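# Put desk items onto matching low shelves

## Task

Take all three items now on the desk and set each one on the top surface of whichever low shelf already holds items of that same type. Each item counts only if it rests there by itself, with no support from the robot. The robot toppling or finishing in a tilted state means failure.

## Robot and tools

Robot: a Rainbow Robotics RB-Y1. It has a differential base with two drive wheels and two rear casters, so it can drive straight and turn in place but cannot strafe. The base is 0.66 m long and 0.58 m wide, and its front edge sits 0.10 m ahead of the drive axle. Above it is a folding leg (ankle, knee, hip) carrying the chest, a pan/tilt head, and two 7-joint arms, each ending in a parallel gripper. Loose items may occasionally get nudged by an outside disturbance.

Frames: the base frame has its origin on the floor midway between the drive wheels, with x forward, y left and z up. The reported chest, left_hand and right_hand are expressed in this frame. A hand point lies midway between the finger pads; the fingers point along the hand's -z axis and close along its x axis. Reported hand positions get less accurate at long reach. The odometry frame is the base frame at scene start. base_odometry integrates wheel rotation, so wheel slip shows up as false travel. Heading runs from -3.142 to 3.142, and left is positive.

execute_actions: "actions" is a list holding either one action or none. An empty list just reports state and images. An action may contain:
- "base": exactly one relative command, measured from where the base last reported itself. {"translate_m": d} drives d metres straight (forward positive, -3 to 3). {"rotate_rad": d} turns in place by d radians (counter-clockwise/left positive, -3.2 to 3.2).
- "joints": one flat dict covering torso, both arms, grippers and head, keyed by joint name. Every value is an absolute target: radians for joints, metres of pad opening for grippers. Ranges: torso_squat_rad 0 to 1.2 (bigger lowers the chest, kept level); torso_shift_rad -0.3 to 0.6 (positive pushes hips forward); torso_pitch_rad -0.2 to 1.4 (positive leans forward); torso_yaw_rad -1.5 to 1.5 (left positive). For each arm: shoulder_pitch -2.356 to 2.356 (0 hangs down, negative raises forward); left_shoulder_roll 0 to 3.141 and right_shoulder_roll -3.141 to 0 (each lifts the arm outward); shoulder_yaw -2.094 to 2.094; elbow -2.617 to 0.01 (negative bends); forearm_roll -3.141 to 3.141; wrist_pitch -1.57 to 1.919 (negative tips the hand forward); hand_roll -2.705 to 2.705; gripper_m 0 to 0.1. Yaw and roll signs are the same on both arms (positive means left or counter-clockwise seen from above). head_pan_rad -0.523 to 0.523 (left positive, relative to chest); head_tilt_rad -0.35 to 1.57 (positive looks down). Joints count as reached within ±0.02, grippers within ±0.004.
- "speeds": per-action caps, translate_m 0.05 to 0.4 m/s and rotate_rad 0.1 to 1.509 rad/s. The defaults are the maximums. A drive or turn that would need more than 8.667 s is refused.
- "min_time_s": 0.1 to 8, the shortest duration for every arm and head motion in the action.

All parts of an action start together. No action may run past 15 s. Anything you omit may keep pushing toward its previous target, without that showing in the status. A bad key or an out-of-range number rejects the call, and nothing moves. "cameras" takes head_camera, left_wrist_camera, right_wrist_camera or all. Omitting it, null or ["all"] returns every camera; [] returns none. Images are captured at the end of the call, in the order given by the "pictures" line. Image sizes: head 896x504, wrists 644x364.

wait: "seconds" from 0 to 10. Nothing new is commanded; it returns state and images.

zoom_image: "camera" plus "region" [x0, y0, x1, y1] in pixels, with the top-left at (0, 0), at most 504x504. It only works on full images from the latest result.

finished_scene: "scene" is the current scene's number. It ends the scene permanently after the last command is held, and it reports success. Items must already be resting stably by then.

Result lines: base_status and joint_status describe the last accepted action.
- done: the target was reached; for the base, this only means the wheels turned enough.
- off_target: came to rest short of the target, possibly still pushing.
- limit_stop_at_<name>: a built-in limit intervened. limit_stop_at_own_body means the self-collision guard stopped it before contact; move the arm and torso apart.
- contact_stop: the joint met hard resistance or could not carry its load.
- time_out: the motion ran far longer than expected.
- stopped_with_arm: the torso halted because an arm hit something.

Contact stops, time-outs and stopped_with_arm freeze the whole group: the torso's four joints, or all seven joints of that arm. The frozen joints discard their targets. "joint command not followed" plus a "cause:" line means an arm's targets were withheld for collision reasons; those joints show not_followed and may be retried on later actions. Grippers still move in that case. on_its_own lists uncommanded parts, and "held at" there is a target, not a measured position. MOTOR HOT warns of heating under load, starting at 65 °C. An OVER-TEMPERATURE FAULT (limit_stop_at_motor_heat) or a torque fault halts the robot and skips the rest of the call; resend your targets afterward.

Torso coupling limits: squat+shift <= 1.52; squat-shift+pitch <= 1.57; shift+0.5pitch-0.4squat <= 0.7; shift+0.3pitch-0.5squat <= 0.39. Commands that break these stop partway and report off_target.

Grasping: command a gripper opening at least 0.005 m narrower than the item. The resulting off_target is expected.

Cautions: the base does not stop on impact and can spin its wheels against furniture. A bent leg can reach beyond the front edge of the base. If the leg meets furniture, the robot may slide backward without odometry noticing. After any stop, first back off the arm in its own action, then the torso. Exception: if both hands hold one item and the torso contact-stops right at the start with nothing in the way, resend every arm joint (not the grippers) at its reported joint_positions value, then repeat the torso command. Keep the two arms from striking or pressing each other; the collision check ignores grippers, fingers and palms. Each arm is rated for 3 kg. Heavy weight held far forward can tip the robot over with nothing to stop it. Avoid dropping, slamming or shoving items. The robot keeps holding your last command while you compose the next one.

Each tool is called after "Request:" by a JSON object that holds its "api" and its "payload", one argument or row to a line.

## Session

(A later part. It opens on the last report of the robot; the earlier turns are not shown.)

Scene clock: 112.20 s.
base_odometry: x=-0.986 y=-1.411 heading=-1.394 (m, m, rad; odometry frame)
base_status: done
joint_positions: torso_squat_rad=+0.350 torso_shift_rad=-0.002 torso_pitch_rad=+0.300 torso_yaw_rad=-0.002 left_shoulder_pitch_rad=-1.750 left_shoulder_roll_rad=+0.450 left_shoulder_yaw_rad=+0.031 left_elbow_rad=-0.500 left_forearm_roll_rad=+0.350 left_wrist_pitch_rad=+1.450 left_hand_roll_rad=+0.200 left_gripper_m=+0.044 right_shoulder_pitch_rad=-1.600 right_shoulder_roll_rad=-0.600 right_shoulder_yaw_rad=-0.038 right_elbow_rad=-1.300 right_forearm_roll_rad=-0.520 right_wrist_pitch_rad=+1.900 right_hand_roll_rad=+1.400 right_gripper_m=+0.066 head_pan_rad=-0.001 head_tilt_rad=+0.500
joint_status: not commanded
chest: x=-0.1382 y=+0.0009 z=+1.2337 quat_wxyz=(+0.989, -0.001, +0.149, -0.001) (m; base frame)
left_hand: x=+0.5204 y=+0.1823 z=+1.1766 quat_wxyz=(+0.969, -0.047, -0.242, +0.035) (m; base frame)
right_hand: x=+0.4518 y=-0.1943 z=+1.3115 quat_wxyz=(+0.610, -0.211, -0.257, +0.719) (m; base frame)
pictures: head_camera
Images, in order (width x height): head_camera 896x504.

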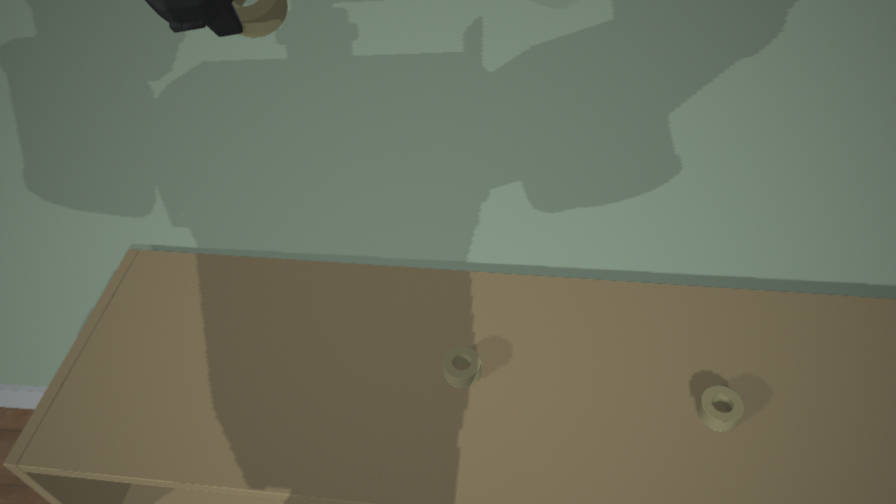

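Request:
{"api": "execute_actions", "payload": {
  "actions": [
    {"base":{"translate_m":0.04},"joints":{"torso_pitch_rad":0.65,"left_shoulder_pitch_rad":-1.6}}
  ],
  "cameras": []
}}

Request:
{"api": "execute_actions", "payload": {
  "actions": [
    {"joints":{"torso_squat_rad":0.68}}
  ],
  "cameras": ["left_wrist_camera"]
}}

Scene clock: 116.70 s.
base_odometry: x=-0.978 y=-1.450 heading=-1.394 (m, m, rad; odometry frame)
base_status: done
joint_positions: torso_squat_rad=+0.350 torso_shift_rad=-0.002 torso_pitch_rad=+0.650 torso_yaw_rad=-0.002 left_shoulder_pitch_rad=-1.600 left_shoulder_roll_rad=+0.450 left_shoulder_yaw_rad=+0.031 left_elbow_rad=-0.500 left_forearm_roll_rad=+0.350 left_wrist_pitch_rad=+1.450 left_hand_roll_rad=+0.200 left_gripper_m=+0.044 right_shoulder_pitch_rad=-1.600 right_shoulder_roll_rad=-0.600 right_shoulder_yaw_rad=-0.038 right_elbow_rad=-1.300 right_forearm_roll_rad=-0.520 right_wrist_pitch_rad=+1.900 right_hand_roll_rad=+1.400 right_gripper_m=+0.066 head_pan_rad=-0.001 head_tilt_rad=+0.500
joint_status: all done
chest: x=-0.0423 y=+0.0010 z=+1.1844 quat_wxyz=(+0.948, -0.001, +0.319, -0.001) (m; base frame)
left_hand: x=+0.5040 y=+0.2153 z=+0.8301 quat_wxyz=(+0.998, -0.020, -0.001, +0.064) (m; base frame)
right_hand: x=+0.5385 y=-0.1944 z=+1.0552 quat_wxyz=(+0.646, -0.082, -0.147, +0.745) (m; base frame)
pictures: none
No camera images: the call's "cameras" was empty. Leave "cameras" out to get every camera's image.

Scene clock: 118.57 s.
base_odometry: x=-0.978 y=-1.450 heading=-1.394 (m, m, rad; odometry frame)
base_status: not commanded
joint_positions: torso_squat_rad=+0.680 torso_shift_rad=-0.002 torso_pitch_rad=+0.650 torso_yaw_rad=-0.002 left_shoulder_pitch_rad=-1.600 left_shoulder_roll_rad=+0.450 left_shoulder_yaw_rad=+0.031 left_elbow_rad=-0.500 left_forearm_roll_rad=+0.350 left_wrist_pitch_rad=+1.450 left_hand_roll_rad=+0.200 left_gripper_m=+0.044 right_shoulder_pitch_rad=-1.600 right_shoulder_roll_rad=-0.600 right_shoulder_yaw_rad=-0.038 right_elbow_rad=-1.300 right_forearm_roll_rad=-0.520 right_wrist_pitch_rad=+1.900 right_hand_roll_rad=+1.400 right_gripper_m=+0.066 head_pan_rad=-0.001 head_tilt_rad=+0.500
joint_status: all done
chest: x=-0.0421 y=+0.0009 z=+1.0711 quat_wxyz=(+0.948, -0.001, +0.319, -0.001) (m; base frame)
left_hand: x=+0.5043 y=+0.2152 z=+0.7169 quat_wxyz=(+0.998, -0.020, -0.001, +0.064) (m; base frame)
right_hand: x=+0.5388 y=-0.1945 z=+0.9420 quat_wxyz=(+0.646, -0.082, -0.147, +0.745) (m; base frame)
pictures: left_wrist_camera
Images, in order (width x height): left_wrist_camera 644x364.

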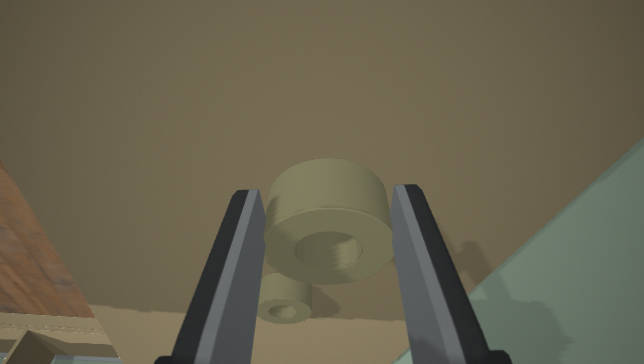

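Request:
{"api": "execute_actions", "payload": {
  "actions": [
    {"joints":{"left_gripper_m":0.1}}
  ],
  "cameras": []
}}

Request:
{"api": "execute_actions", "payload": {
  "actions": [
    {"joints":{"torso_squat_rad":0.35}}
  ],
  "cameras": []
}}

Request:
{"api": "execute_actions", "payload": {
  "actions": [
    {"base":{"translate_m":-0.4},"joints":{"torso_pitch_rad":0.3}}
  ],
  "cameras": []
}}

Request:
{"api": "execute_actions", "payload": {
  "actions": [
    {"base":{"rotate_rad":-2.226}}
  ],
  "cameras": []
}}

Request:
{"api": "execute_actions", "payload": {
  "actions": [
    {"base":{"translate_m":0.98}}
  ],
  "cameras": []
}}

Request:
{"api": "execute_actions", "payload": {
  "actions": [
    {"base":{"rotate_rad":0.656}}
  ],
  "cameras": ["head_camera"]
}}

Scene clock: 126.63 s.
base_odometry: x=-0.978 y=-1.450 heading=-1.394 (m, m, rad; odometry frame)
base_status: not commanded
joint_positions: torso_squat_rad=+0.680 torso_shift_rad=-0.002 torso_pitch_rad=+0.650 torso_yaw_rad=-0.002 left_shoulder_pitch_rad=-1.600 left_shoulder_roll_rad=+0.450 left_shoulder_yaw_rad=+0.031 left_elbow_rad=-0.500 left_forearm_roll_rad=+0.350 left_wrist_pitch_rad=+1.450 left_hand_roll_rad=+0.200 left_gripper_m=+0.099 right_shoulder_pitch_rad=-1.600 right_shoulder_roll_rad=-0.600 right_shoulder_yaw_rad=-0.038 right_elbow_rad=-1.300 right_forearm_roll_rad=-0.520 right_wrist_pitch_rad=+1.900 right_hand_roll_rad=+1.400 right_gripper_m=+0.066 head_pan_rad=-0.001 head_tilt_rad=+0.500
joint_status: all done
chest: x=-0.0421 y=+0.0009 z=+1.0711 quat_wxyz=(+0.948, -0.001, +0.319, -0.001) (m; base frame)
left_hand: x=+0.5043 y=+0.2152 z=+0.7169 quat_wxyz=(+0.998, -0.020, -0.001, +0.064) (m; base frame)
right_hand: x=+0.5388 y=-0.1945 z=+0.9420 quat_wxyz=(+0.646, -0.082, -0.147, +0.745) (m; base frame)
pictures: none
No camera images: the call's "cameras" was empty. Leave "cameras" out to get every camera's image.

Scene clock: 128.53 s.
base_odometry: x=-0.978 y=-1.450 heading=-1.394 (m, m, rad; odometry frame)
base_status: not commanded
joint_positions: torso_squat_rad=+0.350 torso_shift_rad=-0.003 torso_pitch_rad=+0.650 torso_yaw_rad=-0.002 left_shoulder_pitch_rad=-1.600 left_shoulder_roll_rad=+0.450 left_shoulder_yaw_rad=+0.031 left_elbow_rad=-0.500 left_forearm_roll_rad=+0.350 left_wrist_pitch_rad=+1.450 left_hand_roll_rad=+0.200 left_gripper_m=+0.099 right_shoulder_pitch_rad=-1.600 right_shoulder_roll_rad=-0.600 right_shoulder_yaw_rad=-0.038 right_elbow_rad=-1.300 right_forearm_roll_rad=-0.520 right_wrist_pitch_rad=+1.900 right_hand_roll_rad=+1.400 right_gripper_m=+0.066 head_pan_rad=-0.001 head_tilt_rad=+0.500
joint_status: all done
chest: x=-0.0424 y=+0.0010 z=+1.1844 quat_wxyz=(+0.948, -0.001, +0.319, -0.001) (m; base frame)
left_hand: x=+0.5040 y=+0.2153 z=+0.8302 quat_wxyz=(+0.998, -0.020, -0.001, +0.064) (m; base frame)
right_hand: x=+0.5385 y=-0.1944 z=+1.0553 quat_wxyz=(+0.646, -0.082, -0.147, +0.745) (m; base frame)
pictures: none
No camera images: the call's "cameras" was empty. Leave "cameras" out to get every camera's image.

Scene clock: 130.90 s.
base_odometry: x=-1.049 y=-1.056 heading=-1.393 (m, m, rad; odometry frame)
base_status: done
joint_positions: torso_squat_rad=+0.350 torso_shift_rad=-0.003 torso_pitch_rad=+0.300 torso_yaw_rad=-0.002 left_shoulder_pitch_rad=-1.600 left_shoulder_roll_rad=+0.450 left_shoulder_yaw_rad=+0.031 left_elbow_rad=-0.500 left_forearm_roll_rad=+0.350 left_wrist_pitch_rad=+1.450 left_hand_roll_rad=+0.200 left_gripper_m=+0.099 right_shoulder_pitch_rad=-1.600 right_shoulder_roll_rad=-0.600 right_shoulder_yaw_rad=-0.038 right_elbow_rad=-1.300 right_forearm_roll_rad=-0.520 right_wrist_pitch_rad=+1.900 right_hand_roll_rad=+1.400 right_gripper_m=+0.066 head_pan_rad=-0.001 head_tilt_rad=+0.500
joint_status: all done
chest: x=-0.1382 y=+0.0010 z=+1.2337 quat_wxyz=(+0.989, -0.001, +0.149, -0.001) (m; base frame)
left_hand: x=+0.4964 y=+0.2155 z=+1.0884 quat_wxyz=(+0.982, -0.031, -0.175, +0.060) (m; base frame)
right_hand: x=+0.4517 y=-0.1942 z=+1.3116 quat_wxyz=(+0.610, -0.211, -0.257, +0.719) (m; base frame)
pictures: none
No camera images: the call's "cameras" was empty. Leave "cameras" out to get every camera's image.

Scene clock: 135.47 s.
base_odometry: x=-1.049 y=-1.056 heading=+2.664 (m, m, rad; odometry frame)
base_status: done
joint_positions: torso_squat_rad=+0.350 torso_shift_rad=-0.003 torso_pitch_rad=+0.300 torso_yaw_rad=-0.001 left_shoulder_pitch_rad=-1.600 left_shoulder_roll_rad=+0.450 left_shoulder_yaw_rad=+0.031 left_elbow_rad=-0.500 left_forearm_roll_rad=+0.350 left_wrist_pitch_rad=+1.450 left_hand_roll_rad=+0.200 left_gripper_m=+0.099 right_shoulder_pitch_rad=-1.600 right_shoulder_roll_rad=-0.600 right_shoulder_yaw_rad=-0.038 right_elbow_rad=-1.300 right_forearm_roll_rad=-0.520 right_wrist_pitch_rad=+1.900 right_hand_roll_rad=+1.400 right_gripper_m=+0.066 head_pan_rad=-0.001 head_tilt_rad=+0.500
joint_status: not commanded
chest: x=-0.1382 y=+0.0010 z=+1.2337 quat_wxyz=(+0.989, -0.001, +0.149, -0.001) (m; base frame)
left_hand: x=+0.4964 y=+0.2154 z=+1.0884 quat_wxyz=(+0.982, -0.031, -0.175, +0.060) (m; base frame)
right_hand: x=+0.4517 y=-0.1943 z=+1.3116 quat_wxyz=(+0.610, -0.211, -0.257, +0.719) (m; base frame)
pictures: none
No camera images: the call's "cameras" was empty. Leave "cameras" out to get every camera's image.

Scene clock: 139.27 s.
base_odometry: x=-1.919 y=-0.606 heading=+2.664 (m, m, rad; odometry frame)
base_status: done
joint_positions: torso_squat_rad=+0.350 torso_shift_rad=-0.002 torso_pitch_rad=+0.300 torso_yaw_rad=-0.001 left_shoulder_pitch_rad=-1.600 left_shoulder_roll_rad=+0.450 left_shoulder_yaw_rad=+0.031 left_elbow_rad=-0.500 left_forearm_roll_rad=+0.350 left_wrist_pitch_rad=+1.450 left_hand_roll_rad=+0.200 left_gripper_m=+0.099 right_shoulder_pitch_rad=-1.600 right_shoulder_roll_rad=-0.600 right_shoulder_yaw_rad=-0.038 right_elbow_rad=-1.300 right_forearm_roll_rad=-0.520 right_wrist_pitch_rad=+1.900 right_hand_roll_rad=+1.400 right_gripper_m=+0.066 head_pan_rad=-0.001 head_tilt_rad=+0.500
joint_status: not commanded
chest: x=-0.1382 y=+0.0010 z=+1.2337 quat_wxyz=(+0.989, -0.001, +0.149, -0.001) (m; base frame)
left_hand: x=+0.4965 y=+0.2154 z=+1.0883 quat_wxyz=(+0.982, -0.031, -0.174, +0.060) (m; base frame)
right_hand: x=+0.4518 y=-0.1943 z=+1.3115 quat_wxyz=(+0.610, -0.211, -0.257, +0.719) (m; base frame)
pictures: none
No camera images: the call's "cameras" was empty. Leave "cameras" out to get every camera's image.

Scene clock: 141.90 s.
base_odometry: x=-1.919 y=-0.606 heading=-2.963 (m, m, rad; odometry frame)
base_status: done
joint_positions: torso_squat_rad=+0.350 torso_shift_rad=-0.002 torso_pitch_rad=+0.300 torso_yaw_rad=-0.002 left_shoulder_pitch_rad=-1.600 left_shoulder_roll_rad=+0.450 left_shoulder_yaw_rad=+0.031 left_elbow_rad=-0.500 left_forearm_roll_rad=+0.350 left_wrist_pitch_rad=+1.450 left_hand_roll_rad=+0.200 left_gripper_m=+0.099 right_shoulder_pitch_rad=-1.600 right_shoulder_roll_rad=-0.600 right_shoulder_yaw_rad=-0.038 right_elbow_rad=-1.300 right_forearm_roll_rad=-0.520 right_wrist_pitch_rad=+1.900 right_hand_roll_rad=+1.400 right_gripper_m=+0.066 head_pan_rad=-0.001 head_tilt_rad=+0.500
joint_status: not commanded
chest: x=-0.1382 y=+0.0009 z=+1.2337 quat_wxyz=(+0.989, -0.001, +0.149, -0.001) (m; base frame)
left_hand: x=+0.4964 y=+0.2154 z=+1.0883 quat_wxyz=(+0.982, -0.031, -0.174, +0.060) (m; base frame)
right_hand: x=+0.4518 y=-0.1943 z=+1.3115 quat_wxyz=(+0.610, -0.211, -0.257, +0.719) (m; base frame)
pictures: head_camera
Images, in order (width x height): head_camera 896x504.

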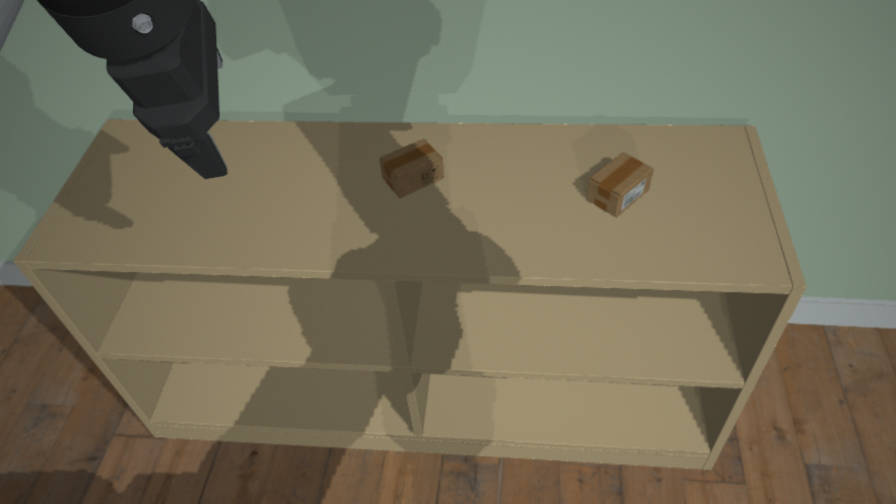

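Request:
{"api": "execute_actions", "payload": {
  "actions": [
    {"base":{"translate_m":0.4},"joints":{"torso_pitch_rad":0.65,"right_elbow_rad":-0.5,"right_wrist_pitch_rad":1.45,"right_shoulder_roll_rad":-0.33,"right_forearm_roll_rad":-0.25}}
  ],
  "cameras": ["right_wrist_camera"]
}}

Scene clock: 147.17 s.
base_odometry: x=-2.313 y=-0.677 heading=-2.963 (m, m, rad; odometry frame)
base_status: done
joint_positions: torso_squat_rad=+0.350 torso_shift_rad=-0.002 torso_pitch_rad=+0.650 torso_yaw_rad=-0.002 left_shoulder_pitch_rad=-1.600 left_shoulder_roll_rad=+0.450 left_shoulder_yaw_rad=+0.031 left_elbow_rad=-0.500 left_forearm_roll_rad=+0.350 left_wrist_pitch_rad=+1.450 left_hand_roll_rad=+0.200 left_gripper_m=+0.099 right_shoulder_pitch_rad=-1.600 right_shoulder_roll_rad=-0.330 right_shoulder_yaw_rad=-0.038 right_elbow_rad=-0.500 right_forearm_roll_rad=-0.250 right_wrist_pitch_rad=+1.450 right_hand_roll_rad=+1.400 right_gripper_m=+0.066 head_pan_rad=-0.001 head_tilt_rad=+0.500
joint_status: all done
chest: x=-0.0423 y=+0.0009 z=+1.1844 quat_wxyz=(+0.948, -0.001, +0.319, -0.001) (m; base frame)
left_hand: x=+0.5040 y=+0.2152 z=+0.8302 quat_wxyz=(+0.998, -0.020, -0.001, +0.064) (m; base frame)
right_hand: x=+0.4866 y=-0.1651 z=+0.8128 quat_wxyz=(+0.707, +0.012, +0.007, +0.707) (m; base frame)
pictures: right_wrist_camera
Images, in order (width x height): right_wrist_camera 644x364.

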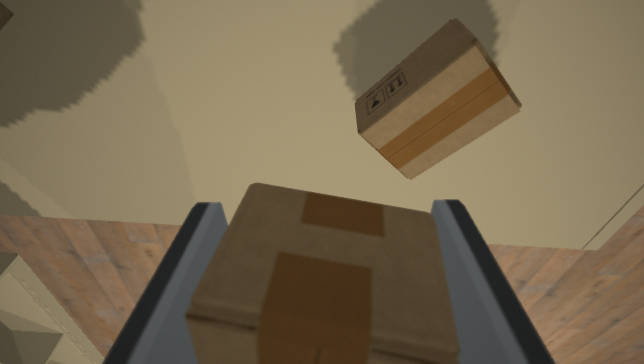

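Need further forward.

Request:
{"api": "execute_actions", "payload": {
  "actions": [
    {"base":{"translate_m":0.12},"joints":{"right_shoulder_roll_rad":-0.27,"right_forearm_roll_rad":-0.19}}
  ],
  "cameras": []
}}

Request:
{"api": "execute_actions", "payload": {
  "actions": [
    {"joints":{"torso_squat_rad":0.64}}
  ],
  "cameras": ["right_wrist_camera"]
}}

Scene clock: 150.73 s.
base_odometry: x=-2.431 y=-0.698 heading=-2.963 (m, m, rad; odometry frame)
base_status: done
joint_positions: torso_squat_rad=+0.350 torso_shift_rad=-0.002 torso_pitch_rad=+0.650 torso_yaw_rad=-0.001 left_shoulder_pitch_rad=-1.600 left_shoulder_roll_rad=+0.450 left_shoulder_yaw_rad=+0.031 left_elbow_rad=-0.500 left_forearm_roll_rad=+0.350 left_wrist_pitch_rad=+1.450 left_hand_roll_rad=+0.200 left_gripper_m=+0.099 right_shoulder_pitch_rad=-1.600 right_shoulder_roll_rad=-0.270 right_shoulder_yaw_rad=-0.038 right_elbow_rad=-0.500 right_forearm_roll_rad=-0.190 right_wrist_pitch_rad=+1.450 right_hand_roll_rad=+1.400 right_gripper_m=+0.066 head_pan_rad=-0.001 head_tilt_rad=+0.500
joint_status: all done
chest: x=-0.0424 y=+0.0009 z=+1.1844 quat_wxyz=(+0.948, -0.001, +0.319, -0.001) (m; base frame)
left_hand: x=+0.5040 y=+0.2152 z=+0.8302 quat_wxyz=(+0.998, -0.020, -0.001, +0.064) (m; base frame)
right_hand: x=+0.4773 y=-0.1423 z=+0.8052 quat_wxyz=(+0.687, +0.006, +0.019, +0.726) (m; base frame)
pictures: none
No camera images: the call's "cameras" was empty. Leave "cameras" out to get every camera's image.

Scene clock: 152.47 s.
base_odometry: x=-2.431 y=-0.698 heading=-2.963 (m, m, rad; odometry frame)
base_status: not commanded
joint_positions: torso_squat_rad=+0.640 torso_shift_rad=-0.002 torso_pitch_rad=+0.650 torso_yaw_rad=-0.001 left_shoulder_pitch_rad=-1.600 left_shoulder_roll_rad=+0.450 left_shoulder_yaw_rad=+0.031 left_elbow_rad=-0.500 left_forearm_roll_rad=+0.350 left_wrist_pitch_rad=+1.450 left_hand_roll_rad=+0.200 left_gripper_m=+0.099 right_shoulder_pitch_rad=-1.600 right_shoulder_roll_rad=-0.270 right_shoulder_yaw_rad=-0.038 right_elbow_rad=-0.500 right_forearm_roll_rad=-0.190 right_wrist_pitch_rad=+1.450 right_hand_roll_rad=+1.400 right_gripper_m=+0.066 head_pan_rad=-0.001 head_tilt_rad=+0.500
joint_status: all done
chest: x=-0.0421 y=+0.0008 z=+1.0883 quat_wxyz=(+0.948, -0.001, +0.319, -0.001) (m; base frame)
left_hand: x=+0.5042 y=+0.2152 z=+0.7341 quat_wxyz=(+0.998, -0.020, -0.001, +0.064) (m; base frame)
right_hand: x=+0.4775 y=-0.1423 z=+0.7091 quat_wxyz=(+0.687, +0.006, +0.019, +0.726) (m; base frame)
pictures: right_wrist_camera
Images, in order (width x height): right_wrist_camera 644x364.

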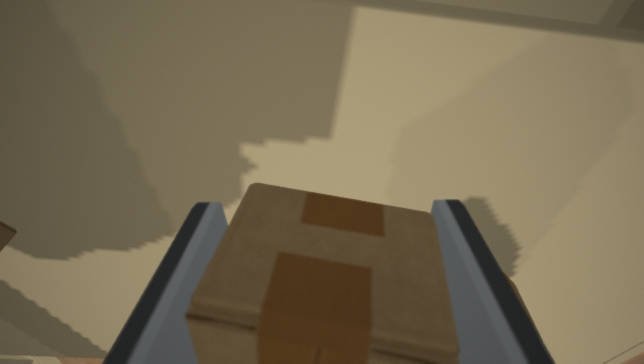

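Request:
{"api": "execute_actions", "payload": {
  "actions": [
    {"joints":{"right_gripper_m":0.1}}
  ],
  "cameras": []
}}

Request:
{"api": "execute_actions", "payload": {
  "actions": [
    {"joints":{"torso_squat_rad":0.35}}
  ],
  "cameras": []
}}

Request:
{"api": "execute_actions", "payload": {
  "actions": [
    {"base":{"translate_m":-0.4},"joints":{"torso_pitch_rad":0.3,"right_shoulder_roll_rad":-0.6,"right_elbow_rad":-1.3,"right_wrist_pitch_rad":1.9,"left_shoulder_pitch_rad":-1.35,"left_elbow_rad":-0.8,"left_wrist_pitch_rad":1.65,"left_shoulder_roll_rad":0.27,"left_forearm_roll_rad":0.19}}
  ],
  "cameras": []
}}

Request:
{"api": "execute_actions", "payload": {
  "actions": [
    {"base":{"rotate_rad":-2.96}}
  ],
  "cameras": []
}}

Request:
{"api": "execute_actions", "payload": {
  "actions": [
    {"base":{"translate_m":2.9}}
  ],
  "cameras": []
}}

Request:
{"api": "execute_actions", "payload": {
  "actions": [
    {"base":{"translate_m":0.725}}
  ],
  "cameras": []
}}

Request:
{"api": "execute_actions", "payload": {
  "actions": [
    {"base":{"rotate_rad":-0.183}}
  ],
  "cameras": []
}}

Request:
{"api": "execute_actions", "payload": {
  "actions": [
    {"base":{"translate_m":0.45},"joints":{"torso_pitch_rad":0.5}}
  ],
  "cameras": ["left_wrist_camera"]
}}

Scene clock: 162.13 s.
base_odometry: x=-2.431 y=-0.698 heading=-2.963 (m, m, rad; odometry frame)
base_status: not commanded
joint_positions: torso_squat_rad=+0.640 torso_shift_rad=-0.002 torso_pitch_rad=+0.650 torso_yaw_rad=-0.001 left_shoulder_pitch_rad=-1.600 left_shoulder_roll_rad=+0.450 left_shoulder_yaw_rad=+0.031 left_elbow_rad=-0.500 left_forearm_roll_rad=+0.350 left_wrist_pitch_rad=+1.450 left_hand_roll_rad=+0.200 left_gripper_m=+0.099 right_shoulder_pitch_rad=-1.600 right_shoulder_roll_rad=-0.270 right_shoulder_yaw_rad=-0.038 right_elbow_rad=-0.500 right_forearm_roll_rad=-0.190 right_wrist_pitch_rad=+1.450 right_hand_roll_rad=+1.400 right_gripper_m=+0.100 head_pan_rad=-0.001 head_tilt_rad=+0.500
joint_status: all done
chest: x=-0.0421 y=+0.0008 z=+1.0883 quat_wxyz=(+0.948, -0.001, +0.319, -0.001) (m; base frame)
left_hand: x=+0.5042 y=+0.2152 z=+0.7341 quat_wxyz=(+0.998, -0.020, -0.001, +0.064) (m; base frame)
right_hand: x=+0.4775 y=-0.1423 z=+0.7091 quat_wxyz=(+0.687, +0.006, +0.019, +0.726) (m; base frame)
pictures: none
No camera images: the call's "cameras" was empty. Leave "cameras" out to get every camera's image.

Scene clock: 163.90 s.
base_odometry: x=-2.431 y=-0.698 heading=-2.963 (m, m, rad; odometry frame)
base_status: not commanded
joint_positions: torso_squat_rad=+0.350 torso_shift_rad=-0.003 torso_pitch_rad=+0.650 torso_yaw_rad=-0.001 left_shoulder_pitch_rad=-1.600 left_shoulder_roll_rad=+0.450 left_shoulder_yaw_rad=+0.031 left_elbow_rad=-0.500 left_forearm_roll_rad=+0.350 left_wrist_pitch_rad=+1.450 left_hand_roll_rad=+0.200 left_gripper_m=+0.099 right_shoulder_pitch_rad=-1.600 right_shoulder_roll_rad=-0.270 right_shoulder_yaw_rad=-0.038 right_elbow_rad=-0.500 right_forearm_roll_rad=-0.190 right_wrist_pitch_rad=+1.450 right_hand_roll_rad=+1.400 right_gripper_m=+0.100 head_pan_rad=-0.001 head_tilt_rad=+0.500
joint_status: all done
chest: x=-0.0424 y=+0.0009 z=+1.1844 quat_wxyz=(+0.948, -0.001, +0.319, -0.001) (m; base frame)
left_hand: x=+0.5040 y=+0.2152 z=+0.8303 quat_wxyz=(+0.998, -0.020, -0.001, +0.064) (m; base frame)
right_hand: x=+0.4772 y=-0.1423 z=+0.8052 quat_wxyz=(+0.687, +0.006, +0.019, +0.726) (m; base frame)
pictures: none
No camera images: the call's "cameras" was empty. Leave "cameras" out to get every camera's image.

Scene clock: 166.33 s.
base_odometry: x=-2.037 y=-0.627 heading=-2.965 (m, m, rad; odometry frame)
base_status: done
joint_positions: torso_squat_rad=+0.350 torso_shift_rad=-0.003 torso_pitch_rad=+0.300 torso_yaw_rad=-0.002 left_shoulder_pitch_rad=-1.350 left_shoulder_roll_rad=+0.270 left_shoulder_yaw_rad=+0.031 left_elbow_rad=-0.800 left_forearm_roll_rad=+0.190 left_wrist_pitch_rad=+1.650 left_hand_roll_rad=+0.200 left_gripper_m=+0.099 right_shoulder_pitch_rad=-1.600 right_shoulder_roll_rad=-0.600 right_shoulder_yaw_rad=-0.038 right_elbow_rad=-1.300 right_forearm_roll_rad=-0.190 right_wrist_pitch_rad=+1.900 right_hand_roll_rad=+1.400 right_gripper_m=+0.100 head_pan_rad=-0.001 head_tilt_rad=+0.500
joint_status: all done
chest: x=-0.1383 y=+0.0009 z=+1.2337 quat_wxyz=(+0.989, -0.001, +0.149, -0.001) (m; base frame)
left_hand: x=+0.4285 y=+0.1718 z=+0.9983 quat_wxyz=(+0.996, +0.022, -0.085, -0.007) (m; base frame)
right_hand: x=+0.4628 y=-0.2639 z=+1.3249 quat_wxyz=(+0.674, -0.321, -0.190, +0.638) (m; base frame)
pictures: none
No camera images: the call's "cameras" was empty. Leave "cameras" out to get every camera's image.

Scene clock: 171.50 s.
base_odometry: x=-2.037 y=-0.627 heading=+0.360 (m, m, rad; odometry frame)
base_status: done
joint_positions: torso_squat_rad=+0.350 torso_shift_rad=-0.003 torso_pitch_rad=+0.300 torso_yaw_rad=-0.002 left_shoulder_pitch_rad=-1.350 left_shoulder_roll_rad=+0.270 left_shoulder_yaw_rad=+0.031 left_elbow_rad=-0.800 left_forearm_roll_rad=+0.190 left_wrist_pitch_rad=+1.650 left_hand_roll_rad=+0.200 left_gripper_m=+0.099 right_shoulder_pitch_rad=-1.600 right_shoulder_roll_rad=-0.600 right_shoulder_yaw_rad=-0.038 right_elbow_rad=-1.300 right_forearm_roll_rad=-0.190 right_wrist_pitch_rad=+1.900 right_hand_roll_rad=+1.400 right_gripper_m=+0.100 head_pan_rad=-0.001 head_tilt_rad=+0.500
joint_status: not commanded
chest: x=-0.1383 y=+0.0009 z=+1.2337 quat_wxyz=(+0.989, -0.001, +0.149, -0.001) (m; base frame)
left_hand: x=+0.4285 y=+0.1718 z=+0.9983 quat_wxyz=(+0.996, +0.022, -0.085, -0.007) (m; base frame)
right_hand: x=+0.4629 y=-0.2639 z=+1.3249 quat_wxyz=(+0.674, -0.321, -0.190, +0.638) (m; base frame)
pictures: none
No camera images: the call's "cameras" was empty. Leave "cameras" out to get every camera's image.

Scene clock: 180.10 s.
base_odometry: x=+0.678 y=+0.394 heading=+0.360 (m, m, rad; odometry frame)
base_status: done
joint_positions: torso_squat_rad=+0.350 torso_shift_rad=-0.002 torso_pitch_rad=+0.300 torso_yaw_rad=-0.002 left_shoulder_pitch_rad=-1.350 left_shoulder_roll_rad=+0.270 left_shoulder_yaw_rad=+0.031 left_elbow_rad=-0.800 left_forearm_roll_rad=+0.190 left_wrist_pitch_rad=+1.650 left_hand_roll_rad=+0.200 left_gripper_m=+0.099 right_shoulder_pitch_rad=-1.600 right_shoulder_roll_rad=-0.600 right_shoulder_yaw_rad=-0.038 right_elbow_rad=-1.300 right_forearm_roll_rad=-0.190 right_wrist_pitch_rad=+1.900 right_hand_roll_rad=+1.400 right_gripper_m=+0.100 head_pan_rad=-0.001 head_tilt_rad=+0.500
joint_status: not commanded
chest: x=-0.1382 y=+0.0009 z=+1.2337 quat_wxyz=(+0.989, -0.001, +0.149, -0.001) (m; base frame)
left_hand: x=+0.4285 y=+0.1718 z=+0.9982 quat_wxyz=(+0.996, +0.022, -0.085, -0.007) (m; base frame)
right_hand: x=+0.4629 y=-0.2639 z=+1.3248 quat_wxyz=(+0.674, -0.321, -0.190, +0.638) (m; base frame)
pictures: none
No camera images: the call's "cameras" was empty. Leave "cameras" out to get every camera's image.

Scene clock: 183.27 s.
base_odometry: x=+1.356 y=+0.649 heading=+0.360 (m, m, rad; odometry frame)
base_status: done
joint_positions: torso_squat_rad=+0.350 torso_shift_rad=-0.003 torso_pitch_rad=+0.300 torso_yaw_rad=-0.002 left_shoulder_pitch_rad=-1.350 left_shoulder_roll_rad=+0.270 left_shoulder_yaw_rad=+0.031 left_elbow_rad=-0.800 left_forearm_roll_rad=+0.190 left_wrist_pitch_rad=+1.650 left_hand_roll_rad=+0.200 left_gripper_m=+0.099 right_shoulder_pitch_rad=-1.600 right_shoulder_roll_rad=-0.600 right_shoulder_yaw_rad=-0.038 right_elbow_rad=-1.300 right_forearm_roll_rad=-0.190 right_wrist_pitch_rad=+1.900 right_hand_roll_rad=+1.400 right_gripper_m=+0.100 head_pan_rad=-0.001 head_tilt_rad=+0.500
joint_status: not commanded
chest: x=-0.1382 y=+0.0009 z=+1.2337 quat_wxyz=(+0.989, -0.001, +0.149, -0.001) (m; base frame)
left_hand: x=+0.4285 y=+0.1718 z=+0.9982 quat_wxyz=(+0.996, +0.022, -0.085, -0.007) (m; base frame)
right_hand: x=+0.4629 y=-0.2639 z=+1.3248 quat_wxyz=(+0.674, -0.321, -0.190, +0.638) (m; base frame)
pictures: none
No camera images: the call's "cameras" was empty. Leave "cameras" out to get every camera's image.

Scene clock: 184.83 s.
base_odometry: x=+1.356 y=+0.649 heading=+0.177 (m, m, rad; odometry frame)
base_status: done
joint_positions: torso_squat_rad=+0.350 torso_shift_rad=-0.003 torso_pitch_rad=+0.300 torso_yaw_rad=-0.002 left_shoulder_pitch_rad=-1.350 left_shoulder_roll_rad=+0.270 left_shoulder_yaw_rad=+0.031 left_elbow_rad=-0.800 left_forearm_roll_rad=+0.190 left_wrist_pitch_rad=+1.650 left_hand_roll_rad=+0.200 left_gripper_m=+0.099 right_shoulder_pitch_rad=-1.600 right_shoulder_roll_rad=-0.600 right_shoulder_yaw_rad=-0.038 right_elbow_rad=-1.300 right_forearm_roll_rad=-0.190 right_wrist_pitch_rad=+1.900 right_hand_roll_rad=+1.400 right_gripper_m=+0.100 head_pan_rad=-0.001 head_tilt_rad=+0.500
joint_status: not commanded
chest: x=-0.1382 y=+0.0009 z=+1.2337 quat_wxyz=(+0.989, -0.001, +0.149, -0.001) (m; base frame)
left_hand: x=+0.4285 y=+0.1718 z=+0.9982 quat_wxyz=(+0.996, +0.022, -0.085, -0.007) (m; base frame)
right_hand: x=+0.4629 y=-0.2639 z=+1.3248 quat_wxyz=(+0.674, -0.321, -0.190, +0.638) (m; base frame)
pictures: none
No camera images: the call's "cameras" was empty. Leave "cameras" out to get every camera's image.

Scene clock: 187.30 s.
base_odometry: x=+1.799 y=+0.729 heading=+0.177 (m, m, rad; odometry frame)
base_status: done
joint_positions: torso_squat_rad=+0.350 torso_shift_rad=-0.003 torso_pitch_rad=+0.500 torso_yaw_rad=-0.002 left_shoulder_pitch_rad=-1.350 left_shoulder_roll_rad=+0.270 left_shoulder_yaw_rad=+0.031 left_elbow_rad=-0.800 left_forearm_roll_rad=+0.190 left_wrist_pitch_rad=+1.650 left_hand_roll_rad=+0.200 left_gripper_m=+0.099 right_shoulder_pitch_rad=-1.600 right_shoulder_roll_rad=-0.600 right_shoulder_yaw_rad=-0.038 right_elbow_rad=-1.300 right_forearm_roll_rad=-0.190 right_wrist_pitch_rad=+1.900 right_hand_roll_rad=+1.400 right_gripper_m=+0.100 head_pan_rad=-0.001 head_tilt_rad=+0.500
joint_status: all done
chest: x=-0.0813 y=+0.0009 z=+1.2096 quat_wxyz=(+0.969, -0.001, +0.247, -0.001) (m; base frame)
left_hand: x=+0.4274 y=+0.1717 z=+0.8663 quat_wxyz=(+1.000, +0.021, +0.015, -0.009) (m; base frame)
right_hand: x=+0.5259 y=-0.2640 z=+1.1795 quat_wxyz=(+0.690, -0.255, -0.122, +0.667) (m; base frame)
pictures: left_wrist_camera
Images, in order (width x height): left_wrist_camera 644x364.

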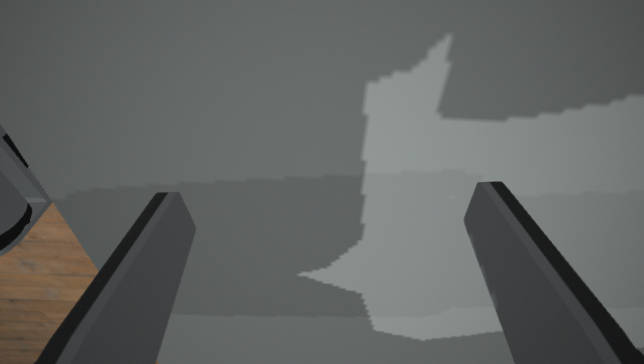

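Request:
{"api": "execute_actions", "payload": {
  "actions": [
    {"joints":{"head_tilt_rad":0.4,"head_pan_rad":0.3}}
  ],
  "cameras": ["head_camera"]
}}

Scene clock: 190.00 s.
base_odometry: x=+1.799 y=+0.729 heading=+0.177 (m, m, rad; odometry frame)
base_status: not commanded
joint_positions: torso_squat_rad=+0.350 torso_shift_rad=-0.003 torso_pitch_rad=+0.500 torso_yaw_rad=-0.002 left_shoulder_pitch_rad=-1.350 left_shoulder_roll_rad=+0.270 left_shoulder_yaw_rad=+0.031 left_elbow_rad=-0.800 left_forearm_roll_rad=+0.190 left_wrist_pitch_rad=+1.650 left_hand_roll_rad=+0.200 left_gripper_m=+0.099 right_shoulder_pitch_rad=-1.600 right_shoulder_roll_rad=-0.600 right_shoulder_yaw_rad=-0.038 right_elbow_rad=-1.300 right_forearm_roll_rad=-0.190 right_wrist_pitch_rad=+1.900 right_hand_roll_rad=+1.400 right_gripper_m=+0.100 head_pan_rad=+0.300 head_tilt_rad=+0.400
joint_status: all done
chest: x=-0.0813 y=+0.0009 z=+1.2096 quat_wxyz=(+0.969, -0.001, +0.247, -0.001) (m; base frame)
left_hand: x=+0.4273 y=+0.1717 z=+0.8663 quat_wxyz=(+1.000, +0.021, +0.015, -0.009) (m; base frame)
right_hand: x=+0.5259 y=-0.2640 z=+1.1795 quat_wxyz=(+0.690, -0.255, -0.122, +0.667) (m; base frame)
pictures: head_camera
Images, in order (width x height): head_camera 896x504.

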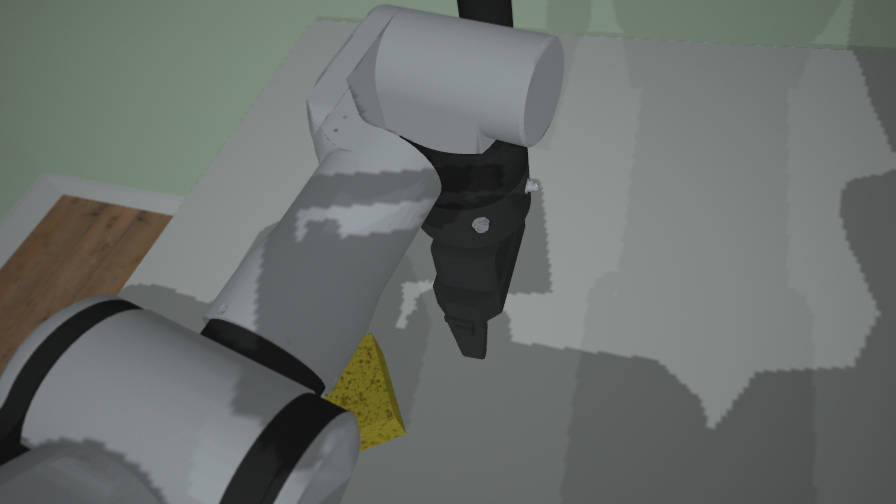

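Sponge is left and nearer.

Request:
{"api": "execute_actions", "payload": {
  "actions": [
    {"base":{"translate_m":-0.07},"joints":{"left_shoulder_roll_rad":0.5,"left_forearm_roll_rad":0.42}}
  ],
  "cameras": ["left_wrist_camera"]
}}

Scene clock: 193.10 s.
base_odometry: x=+1.730 y=+0.716 heading=+0.177 (m, m, rad; odometry frame)
base_status: done
joint_positions: torso_squat_rad=+0.350 torso_shift_rad=-0.003 torso_pitch_rad=+0.500 torso_yaw_rad=-0.001 left_shoulder_pitch_rad=-1.350 left_shoulder_roll_rad=+0.500 left_shoulder_yaw_rad=+0.031 left_elbow_rad=-0.800 left_forearm_roll_rad=+0.420 left_wrist_pitch_rad=+1.650 left_hand_roll_rad=+0.200 left_gripper_m=+0.099 right_shoulder_pitch_rad=-1.600 right_shoulder_roll_rad=-0.600 right_shoulder_yaw_rad=-0.038 right_elbow_rad=-1.300 right_forearm_roll_rad=-0.190 right_wrist_pitch_rad=+1.900 right_hand_roll_rad=+1.400 right_gripper_m=+0.100 head_pan_rad=+0.300 head_tilt_rad=+0.400
joint_status: all done
chest: x=-0.0814 y=+0.0010 z=+1.2096 quat_wxyz=(+0.969, -0.001, +0.247, -0.001) (m; base frame)
left_hand: x=+0.4513 y=+0.2550 z=+0.9023 quat_wxyz=(+0.998, -0.020, -0.006, +0.064) (m; base frame)
right_hand: x=+0.5259 y=-0.2639 z=+1.1795 quat_wxyz=(+0.690, -0.255, -0.122, +0.667) (m; base frame)
pictures: left_wrist_camera
Images, in order (width x height): left_wrist_camera 644x364.

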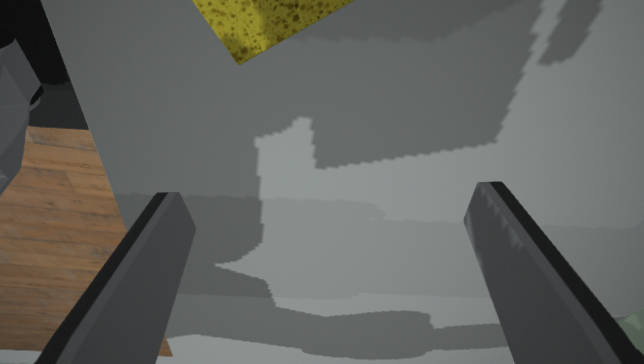

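Request:
{"api": "execute_actions", "payload": {
  "actions": [
    {"base":{"translate_m":-0.03},"joints":{"left_shoulder_roll_rad":0.75,"left_forearm_roll_rad":0.67}}
  ],
  "cameras": ["left_wrist_camera"]
}}

Scene clock: 197.40 s.
base_odometry: x=+1.701 y=+0.711 heading=+0.178 (m, m, rad; odometry frame)
base_status: done
joint_positions: torso_squat_rad=+0.350 torso_shift_rad=-0.003 torso_pitch_rad=+0.500 torso_yaw_rad=-0.001 left_shoulder_pitch_rad=-1.350 left_shoulder_roll_rad=+0.750 left_shoulder_yaw_rad=+0.031 left_elbow_rad=-0.800 left_forearm_roll_rad=+0.670 left_wrist_pitch_rad=+1.650 left_hand_roll_rad=+0.200 left_gripper_m=+0.099 right_shoulder_pitch_rad=-1.600 right_shoulder_roll_rad=-0.600 right_shoulder_yaw_rad=-0.038 right_elbow_rad=-1.300 right_forearm_roll_rad=-0.190 right_wrist_pitch_rad=+1.900 right_hand_roll_rad=+1.400 right_gripper_m=+0.100 head_pan_rad=+0.300 head_tilt_rad=+0.400
joint_status: all done
chest: x=-0.0814 y=+0.0010 z=+1.2096 quat_wxyz=(+0.969, -0.001, +0.247, -0.001) (m; base frame)
left_hand: x=+0.4665 y=+0.3410 z=+0.9611 quat_wxyz=(+0.988, -0.068, -0.046, +0.133) (m; base frame)
right_hand: x=+0.5258 y=-0.2639 z=+1.1796 quat_wxyz=(+0.690, -0.255, -0.122, +0.667) (m; base frame)
pictures: left_wrist_camera
Images, in order (width x height): left_wrist_camera 644x364.

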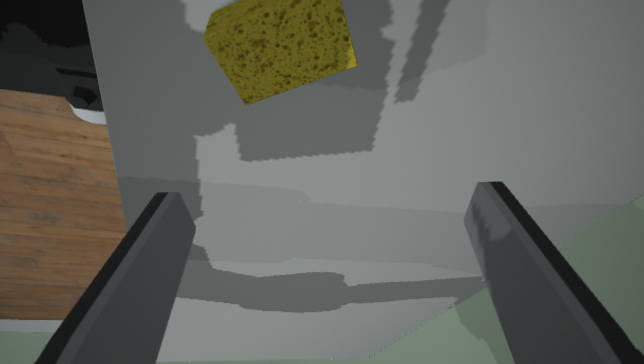

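Request:
{"api": "execute_actions", "payload": {
  "actions": [
    {"joints":{"torso_yaw_rad":0.4,"left_shoulder_roll_rad":0.45,"left_forearm_roll_rad":0.5}}
  ],
  "cameras": ["left_wrist_camera"]
}}

Scene clock: 200.83 s.
base_odometry: x=+1.701 y=+0.711 heading=+0.178 (m, m, rad; odometry frame)
base_status: not commanded
joint_positions: torso_squat_rad=+0.350 torso_shift_rad=-0.003 torso_pitch_rad=+0.500 torso_yaw_rad=+0.400 left_shoulder_pitch_rad=-1.350 left_shoulder_roll_rad=+0.450 left_shoulder_yaw_rad=+0.031 left_elbow_rad=-0.800 left_forearm_roll_rad=+0.500 left_wrist_pitch_rad=+1.650 left_hand_roll_rad=+0.200 left_gripper_m=+0.099 right_shoulder_pitch_rad=-1.600 right_shoulder_roll_rad=-0.600 right_shoulder_yaw_rad=-0.038 right_elbow_rad=-1.300 right_forearm_roll_rad=-0.190 right_wrist_pitch_rad=+1.900 right_hand_roll_rad=+1.400 right_gripper_m=+0.100 head_pan_rad=+0.300 head_tilt_rad=+0.400
joint_status: all done
chest: x=-0.0813 y=+0.0010 z=+1.2096 quat_wxyz=(+0.950, +0.048, +0.243, +0.193) (m; base frame)
left_hand: x=+0.3299 y=+0.4300 z=+0.9572 quat_wxyz=(+0.976, +0.020, -0.007, +0.217) (m; base frame)
right_hand: x=+0.5785 y=-0.0288 z=+1.1503 quat_wxyz=(+0.584, -0.163, -0.228, +0.762) (m; base frame)
pictures: left_wrist_camera
Images, in order (width x height): left_wrist_camera 644x364.

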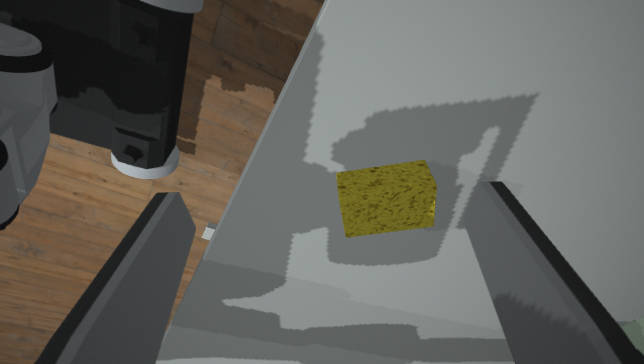

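Request:
{"api": "execute_actions", "payload": {
  "actions": [
    {"joints":{"left_hand_roll_rad":1.65,"torso_squat_rad":0.6}}
  ],
  "cameras": ["left_wrist_camera"]
}}

Scene clock: 204.07 s.
base_odometry: x=+1.701 y=+0.711 heading=+0.178 (m, m, rad; odometry frame)
base_status: not commanded
joint_positions: torso_squat_rad=+0.600 torso_shift_rad=-0.003 torso_pitch_rad=+0.500 torso_yaw_rad=+0.400 left_shoulder_pitch_rad=-1.350 left_shoulder_roll_rad=+0.450 left_shoulder_yaw_rad=+0.031 left_elbow_rad=-0.800 left_forearm_roll_rad=+0.500 left_wrist_pitch_rad=+1.650 left_hand_roll_rad=+1.650 left_gripper_m=+0.099 right_shoulder_pitch_rad=-1.600 right_shoulder_roll_rad=-0.600 right_shoulder_yaw_rad=-0.038 right_elbow_rad=-1.300 right_forearm_roll_rad=-0.190 right_wrist_pitch_rad=+1.900 right_hand_roll_rad=+1.400 right_gripper_m=+0.100 head_pan_rad=+0.300 head_tilt_rad=+0.400
joint_status: all done
chest: x=-0.0811 y=+0.0009 z=+1.1298 quat_wxyz=(+0.950, +0.048, +0.243, +0.193) (m; base frame)
left_hand: x=+0.3301 y=+0.4299 z=+0.8773 quat_wxyz=(+0.586, +0.010, -0.018, +0.810) (m; base frame)
right_hand: x=+0.5787 y=-0.0289 z=+1.0705 quat_wxyz=(+0.584, -0.163, -0.228, +0.762) (m; base frame)
pictures: left_wrist_camera
Images, in order (width x height): left_wrist_camera 644x364.

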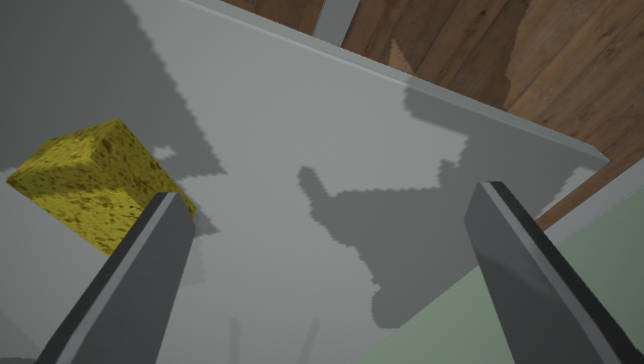

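Request:
{"api": "execute_actions", "payload": {
  "actions": [
    {"joints":{"left_hand_roll_rad":2.05,"torso_yaw_rad":0.25,"left_forearm_roll_rad":0.45}}
  ],
  "cameras": ["left_wrist_camera"]
}}

Scene clock: 208.33 s.
base_odometry: x=+1.701 y=+0.711 heading=+0.178 (m, m, rad; odometry frame)
base_status: not commanded
joint_positions: torso_squat_rad=+0.600 torso_shift_rad=-0.003 torso_pitch_rad=+0.500 torso_yaw_rad=+0.250 left_shoulder_pitch_rad=-1.350 left_shoulder_roll_rad=+0.450 left_shoulder_yaw_rad=+0.031 left_elbow_rad=-0.800 left_forearm_roll_rad=+0.450 left_wrist_pitch_rad=+1.650 left_hand_roll_rad=+2.050 left_gripper_m=+0.099 right_shoulder_pitch_rad=-1.600 right_shoulder_roll_rad=-0.600 right_shoulder_yaw_rad=-0.038 right_elbow_rad=-1.300 right_forearm_roll_rad=-0.190 right_wrist_pitch_rad=+1.900 right_hand_roll_rad=+1.400 right_gripper_m=+0.100 head_pan_rad=+0.300 head_tilt_rad=+0.400
joint_status: all done
chest: x=-0.0811 y=+0.0009 z=+1.1298 quat_wxyz=(+0.961, +0.030, +0.246, +0.121) (m; base frame)
left_hand: x=+0.3805 y=+0.3643 z=+0.8492 quat_wxyz=(+0.471, +0.004, -0.008, +0.882) (m; base frame)
right_hand: x=+0.5688 y=-0.1195 z=+1.0760 quat_wxyz=(+0.626, -0.198, -0.189, +0.730) (m; base frame)
pictures: left_wrist_camera
Images, in order (width x height): left_wrist_camera 644x364.

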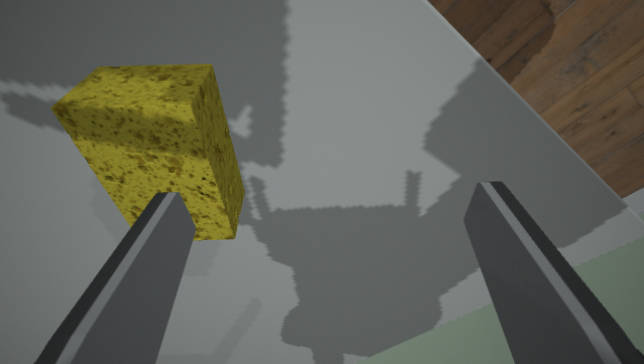

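Request:
{"api": "execute_actions", "payload": {
  "actions": [
    {"joints":{"left_hand_roll_rad":2.15,"torso_yaw_rad":0.15,"left_forearm_roll_rad":0.42}}
  ],
  "cameras": []
}}

Request:
{"api": "execute_actions", "payload": {
  "actions": [
    {"joints":{"torso_squat_rad":0.76}}
  ],
  "cameras": ["left_wrist_camera"]
}}

Scene clock: 212.07 s.
base_odometry: x=+1.701 y=+0.711 heading=+0.178 (m, m, rad; odometry frame)
base_status: not commanded
joint_positions: torso_squat_rad=+0.600 torso_shift_rad=-0.003 torso_pitch_rad=+0.500 torso_yaw_rad=+0.150 left_shoulder_pitch_rad=-1.350 left_shoulder_roll_rad=+0.450 left_shoulder_yaw_rad=+0.031 left_elbow_rad=-0.800 left_forearm_roll_rad=+0.420 left_wrist_pitch_rad=+1.650 left_hand_roll_rad=+2.150 left_gripper_m=+0.099 right_shoulder_pitch_rad=-1.600 right_shoulder_roll_rad=-0.600 right_shoulder_yaw_rad=-0.038 right_elbow_rad=-1.300 right_forearm_roll_rad=-0.190 right_wrist_pitch_rad=+1.900 right_hand_roll_rad=+1.400 right_gripper_m=+0.100 head_pan_rad=+0.300 head_tilt_rad=+0.400
joint_status: all done
chest: x=-0.0811 y=+0.0009 z=+1.1298 quat_wxyz=(+0.966, +0.018, +0.247, +0.073) (m; base frame)
left_hand: x=+0.4098 y=+0.3155 z=+0.8331 quat_wxyz=(+0.465, +0.000, +0.000, +0.886) (m; base frame)
right_hand: x=+0.5556 y=-0.1784 z=+1.0833 quat_wxyz=(+0.653, -0.221, -0.162, +0.706) (m; base frame)
pictures: none
No camera images: the call's "cameras" was empty. Leave "cameras" out to get every camera's image.

Scene clock: 213.43 s.
base_odometry: x=+1.701 y=+0.711 heading=+0.178 (m, m, rad; odometry frame)
base_status: not commanded
joint_positions: torso_squat_rad=+0.721 torso_shift_rad=-0.005 torso_pitch_rad=+0.492 torso_yaw_rad=+0.150 left_shoulder_pitch_rad=-1.356 left_shoulder_roll_rad=+0.451 left_shoulder_yaw_rad=+0.033 left_elbow_rad=-0.804 left_forearm_roll_rad=+0.421 left_wrist_pitch_rad=+1.650 left_hand_roll_rad=+2.150 left_gripper_m=+0.099 right_shoulder_pitch_rad=-1.600 right_shoulder_roll_rad=-0.600 right_shoulder_yaw_rad=-0.038 right_elbow_rad=-1.300 right_forearm_roll_rad=-0.190 right_wrist_pitch_rad=+1.900 right_hand_roll_rad=+1.400 right_gripper_m=+0.100 head_pan_rad=+0.300 head_tilt_rad=+0.400
joint_status: torso_squat_rad contact_stop (moved +0.121 of +0.160)
on_its_own: torso_squat_rad is held at +0.720, not at your +0.760, since a contact_stop
chest: x=-0.0846 y=+0.0004 z=+1.0791 quat_wxyz=(+0.967, +0.018, +0.243, +0.073) (m; base frame)
left_hand: x=+0.4118 y=+0.3138 z=+0.7904 quat_wxyz=(+0.466, -0.007, -0.004, +0.885) (m; base frame)
right_hand: x=+0.5525 y=-0.1789 z=+1.0373 quat_wxyz=(+0.652, -0.224, -0.165, +0.705) (m; base frame)
pictures: left_wrist_camera
Images, in order (width x height): left_wrist_camera 644x364.

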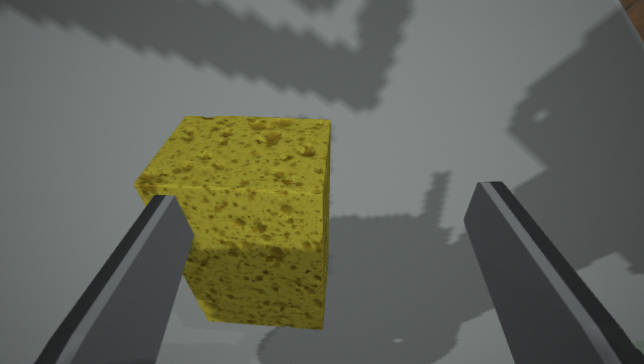

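Finger on sponge. Lift, shift 2 cm more, lower.

Request:
{"api": "execute_actions", "payload": {
  "actions": [
    {"joints":{"torso_squat_rad":0.62}}
  ],
  "cameras": []
}}

Request:
{"api": "execute_actions", "payload": {
  "actions": [
    {"joints":{"torso_yaw_rad":0.1,"left_hand_roll_rad":2.2,"left_forearm_roll_rad":0.4}}
  ],
  "cameras": []
}}

Request:
{"api": "execute_actions", "payload": {
  "actions": [
    {"joints":{"torso_squat_rad":0.77}}
  ],
  "cameras": ["left_wrist_camera"]
}}

Request:
{"api": "execute_actions", "payload": {
  "actions": [
    {"joints":{"left_gripper_m":0.0}}
  ],
  "cameras": []
}}

Scene clock: 218.83 s.
base_odometry: x=+1.701 y=+0.711 heading=+0.178 (m, m, rad; odometry frame)
base_status: not commanded
joint_positions: torso_squat_rad=+0.620 torso_shift_rad=-0.004 torso_pitch_rad=+0.495 torso_yaw_rad=+0.150 left_shoulder_pitch_rad=-1.350 left_shoulder_roll_rad=+0.450 left_shoulder_yaw_rad=+0.032 left_elbow_rad=-0.800 left_forearm_roll_rad=+0.420 left_wrist_pitch_rad=+1.650 left_hand_roll_rad=+2.150 left_gripper_m=+0.099 right_shoulder_pitch_rad=-1.600 right_shoulder_roll_rad=-0.600 right_shoulder_yaw_rad=-0.038 right_elbow_rad=-1.300 right_forearm_roll_rad=-0.190 right_wrist_pitch_rad=+1.900 right_hand_roll_rad=+1.400 right_gripper_m=+0.100 head_pan_rad=+0.300 head_tilt_rad=+0.400
joint_status: all done
chest: x=-0.0835 y=+0.0008 z=+1.1225 quat_wxyz=(+0.967, +0.018, +0.244, +0.073) (m; base frame)
left_hand: x=+0.4091 y=+0.3157 z=+0.8286 quat_wxyz=(+0.464, -0.002, -0.001, +0.886) (m; base frame)
right_hand: x=+0.5535 y=-0.1784 z=+1.0790 quat_wxyz=(+0.652, -0.223, -0.164, +0.706) (m; base frame)
pictures: none
No camera images: the call's "cameras" was empty. Leave "cameras" out to get every camera's image.

Scene clock: 219.53 s.
base_odometry: x=+1.701 y=+0.711 heading=+0.178 (m, m, rad; odometry frame)
base_status: not commanded
joint_positions: torso_squat_rad=+0.620 torso_shift_rad=-0.004 torso_pitch_rad=+0.495 torso_yaw_rad=+0.100 left_shoulder_pitch_rad=-1.350 left_shoulder_roll_rad=+0.450 left_shoulder_yaw_rad=+0.032 left_elbow_rad=-0.800 left_forearm_roll_rad=+0.400 left_wrist_pitch_rad=+1.650 left_hand_roll_rad=+2.200 left_gripper_m=+0.099 right_shoulder_pitch_rad=-1.600 right_shoulder_roll_rad=-0.600 right_shoulder_yaw_rad=-0.038 right_elbow_rad=-1.300 right_forearm_roll_rad=-0.190 right_wrist_pitch_rad=+1.900 right_hand_roll_rad=+1.400 right_gripper_m=+0.100 head_pan_rad=+0.300 head_tilt_rad=+0.400
joint_status: all done
chest: x=-0.0835 y=+0.0008 z=+1.1225 quat_wxyz=(+0.968, +0.011, +0.245, +0.048) (m; base frame)
left_hand: x=+0.4224 y=+0.2910 z=+0.8212 quat_wxyz=(+0.461, -0.003, +0.001, +0.887) (m; base frame)
right_hand: x=+0.5449 y=-0.2073 z=+1.0837 quat_wxyz=(+0.665, -0.234, -0.151, +0.693) (m; base frame)
pictures: none
No camera images: the call's "cameras" was empty. Leave "cameras" out to get every camera's image.

Scene clock: 220.83 s.
base_odometry: x=+1.701 y=+0.711 heading=+0.178 (m, m, rad; odometry frame)
base_status: not commanded
joint_positions: torso_squat_rad=+0.770 torso_shift_rad=-0.004 torso_pitch_rad=+0.495 torso_yaw_rad=+0.100 left_shoulder_pitch_rad=-1.350 left_shoulder_roll_rad=+0.450 left_shoulder_yaw_rad=+0.032 left_elbow_rad=-0.800 left_forearm_roll_rad=+0.400 left_wrist_pitch_rad=+1.650 left_hand_roll_rad=+2.200 left_gripper_m=+0.099 right_shoulder_pitch_rad=-1.600 right_shoulder_roll_rad=-0.600 right_shoulder_yaw_rad=-0.038 right_elbow_rad=-1.300 right_forearm_roll_rad=-0.190 right_wrist_pitch_rad=+1.900 right_hand_roll_rad=+1.400 right_gripper_m=+0.100 head_pan_rad=+0.300 head_tilt_rad=+0.400
joint_status: all done
chest: x=-0.0832 y=+0.0008 z=+1.0553 quat_wxyz=(+0.968, +0.011, +0.245, +0.048) (m; base frame)
left_hand: x=+0.4226 y=+0.2910 z=+0.7540 quat_wxyz=(+0.461, -0.003, +0.001, +0.887) (m; base frame)
right_hand: x=+0.5453 y=-0.2073 z=+1.0165 quat_wxyz=(+0.665, -0.234, -0.151, +0.693) (m; base frame)
pictures: left_wrist_camera
Images, in order (width x height): left_wrist_camera 644x364.

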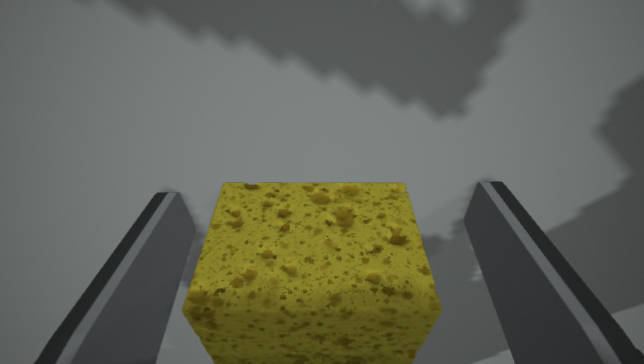

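Scene clock: 222.30 s.
base_odometry: x=+1.701 y=+0.711 heading=+0.178 (m, m, rad; odometry frame)
base_status: not commanded
joint_positions: torso_squat_rad=+0.770 torso_shift_rad=-0.004 torso_pitch_rad=+0.495 torso_yaw_rad=+0.100 left_shoulder_pitch_rad=-1.350 left_shoulder_roll_rad=+0.450 left_shoulder_yaw_rad=+0.032 left_elbow_rad=-0.800 left_forearm_roll_rad=+0.400 left_wrist_pitch_rad=+1.650 left_hand_roll_rad=+2.200 left_gripper_m=+0.060 right_shoulder_pitch_rad=-1.600 right_shoulder_roll_rad=-0.600 right_shoulder_yaw_rad=-0.038 right_elbow_rad=-1.300 right_forearm_roll_rad=-0.190 right_wrist_pitch_rad=+1.900 right_hand_roll_rad=+1.400 right_gripper_m=+0.100 head_pan_rad=+0.300 head_tilt_rad=+0.400
joint_status: left_gripper_m off_target (ended at +0.060, target +0.000)
chest: x=-0.0832 y=+0.0008 z=+1.0553 quat_wxyz=(+0.968, +0.011, +0.245, +0.048) (m; base frame)
left_hand: x=+0.4226 y=+0.2910 z=+0.7540 quat_wxyz=(+0.461, -0.003, +0.001, +0.887) (m; base frame)
right_hand: x=+0.5453 y=-0.2073 z=+1.0165 quat_wxyz=(+0.665, -0.234, -0.151, +0.693) (m; base frame)
pictures: none
No camera images: the call's "cameras" was empty. Leave "cameras" out to get every camera's image.


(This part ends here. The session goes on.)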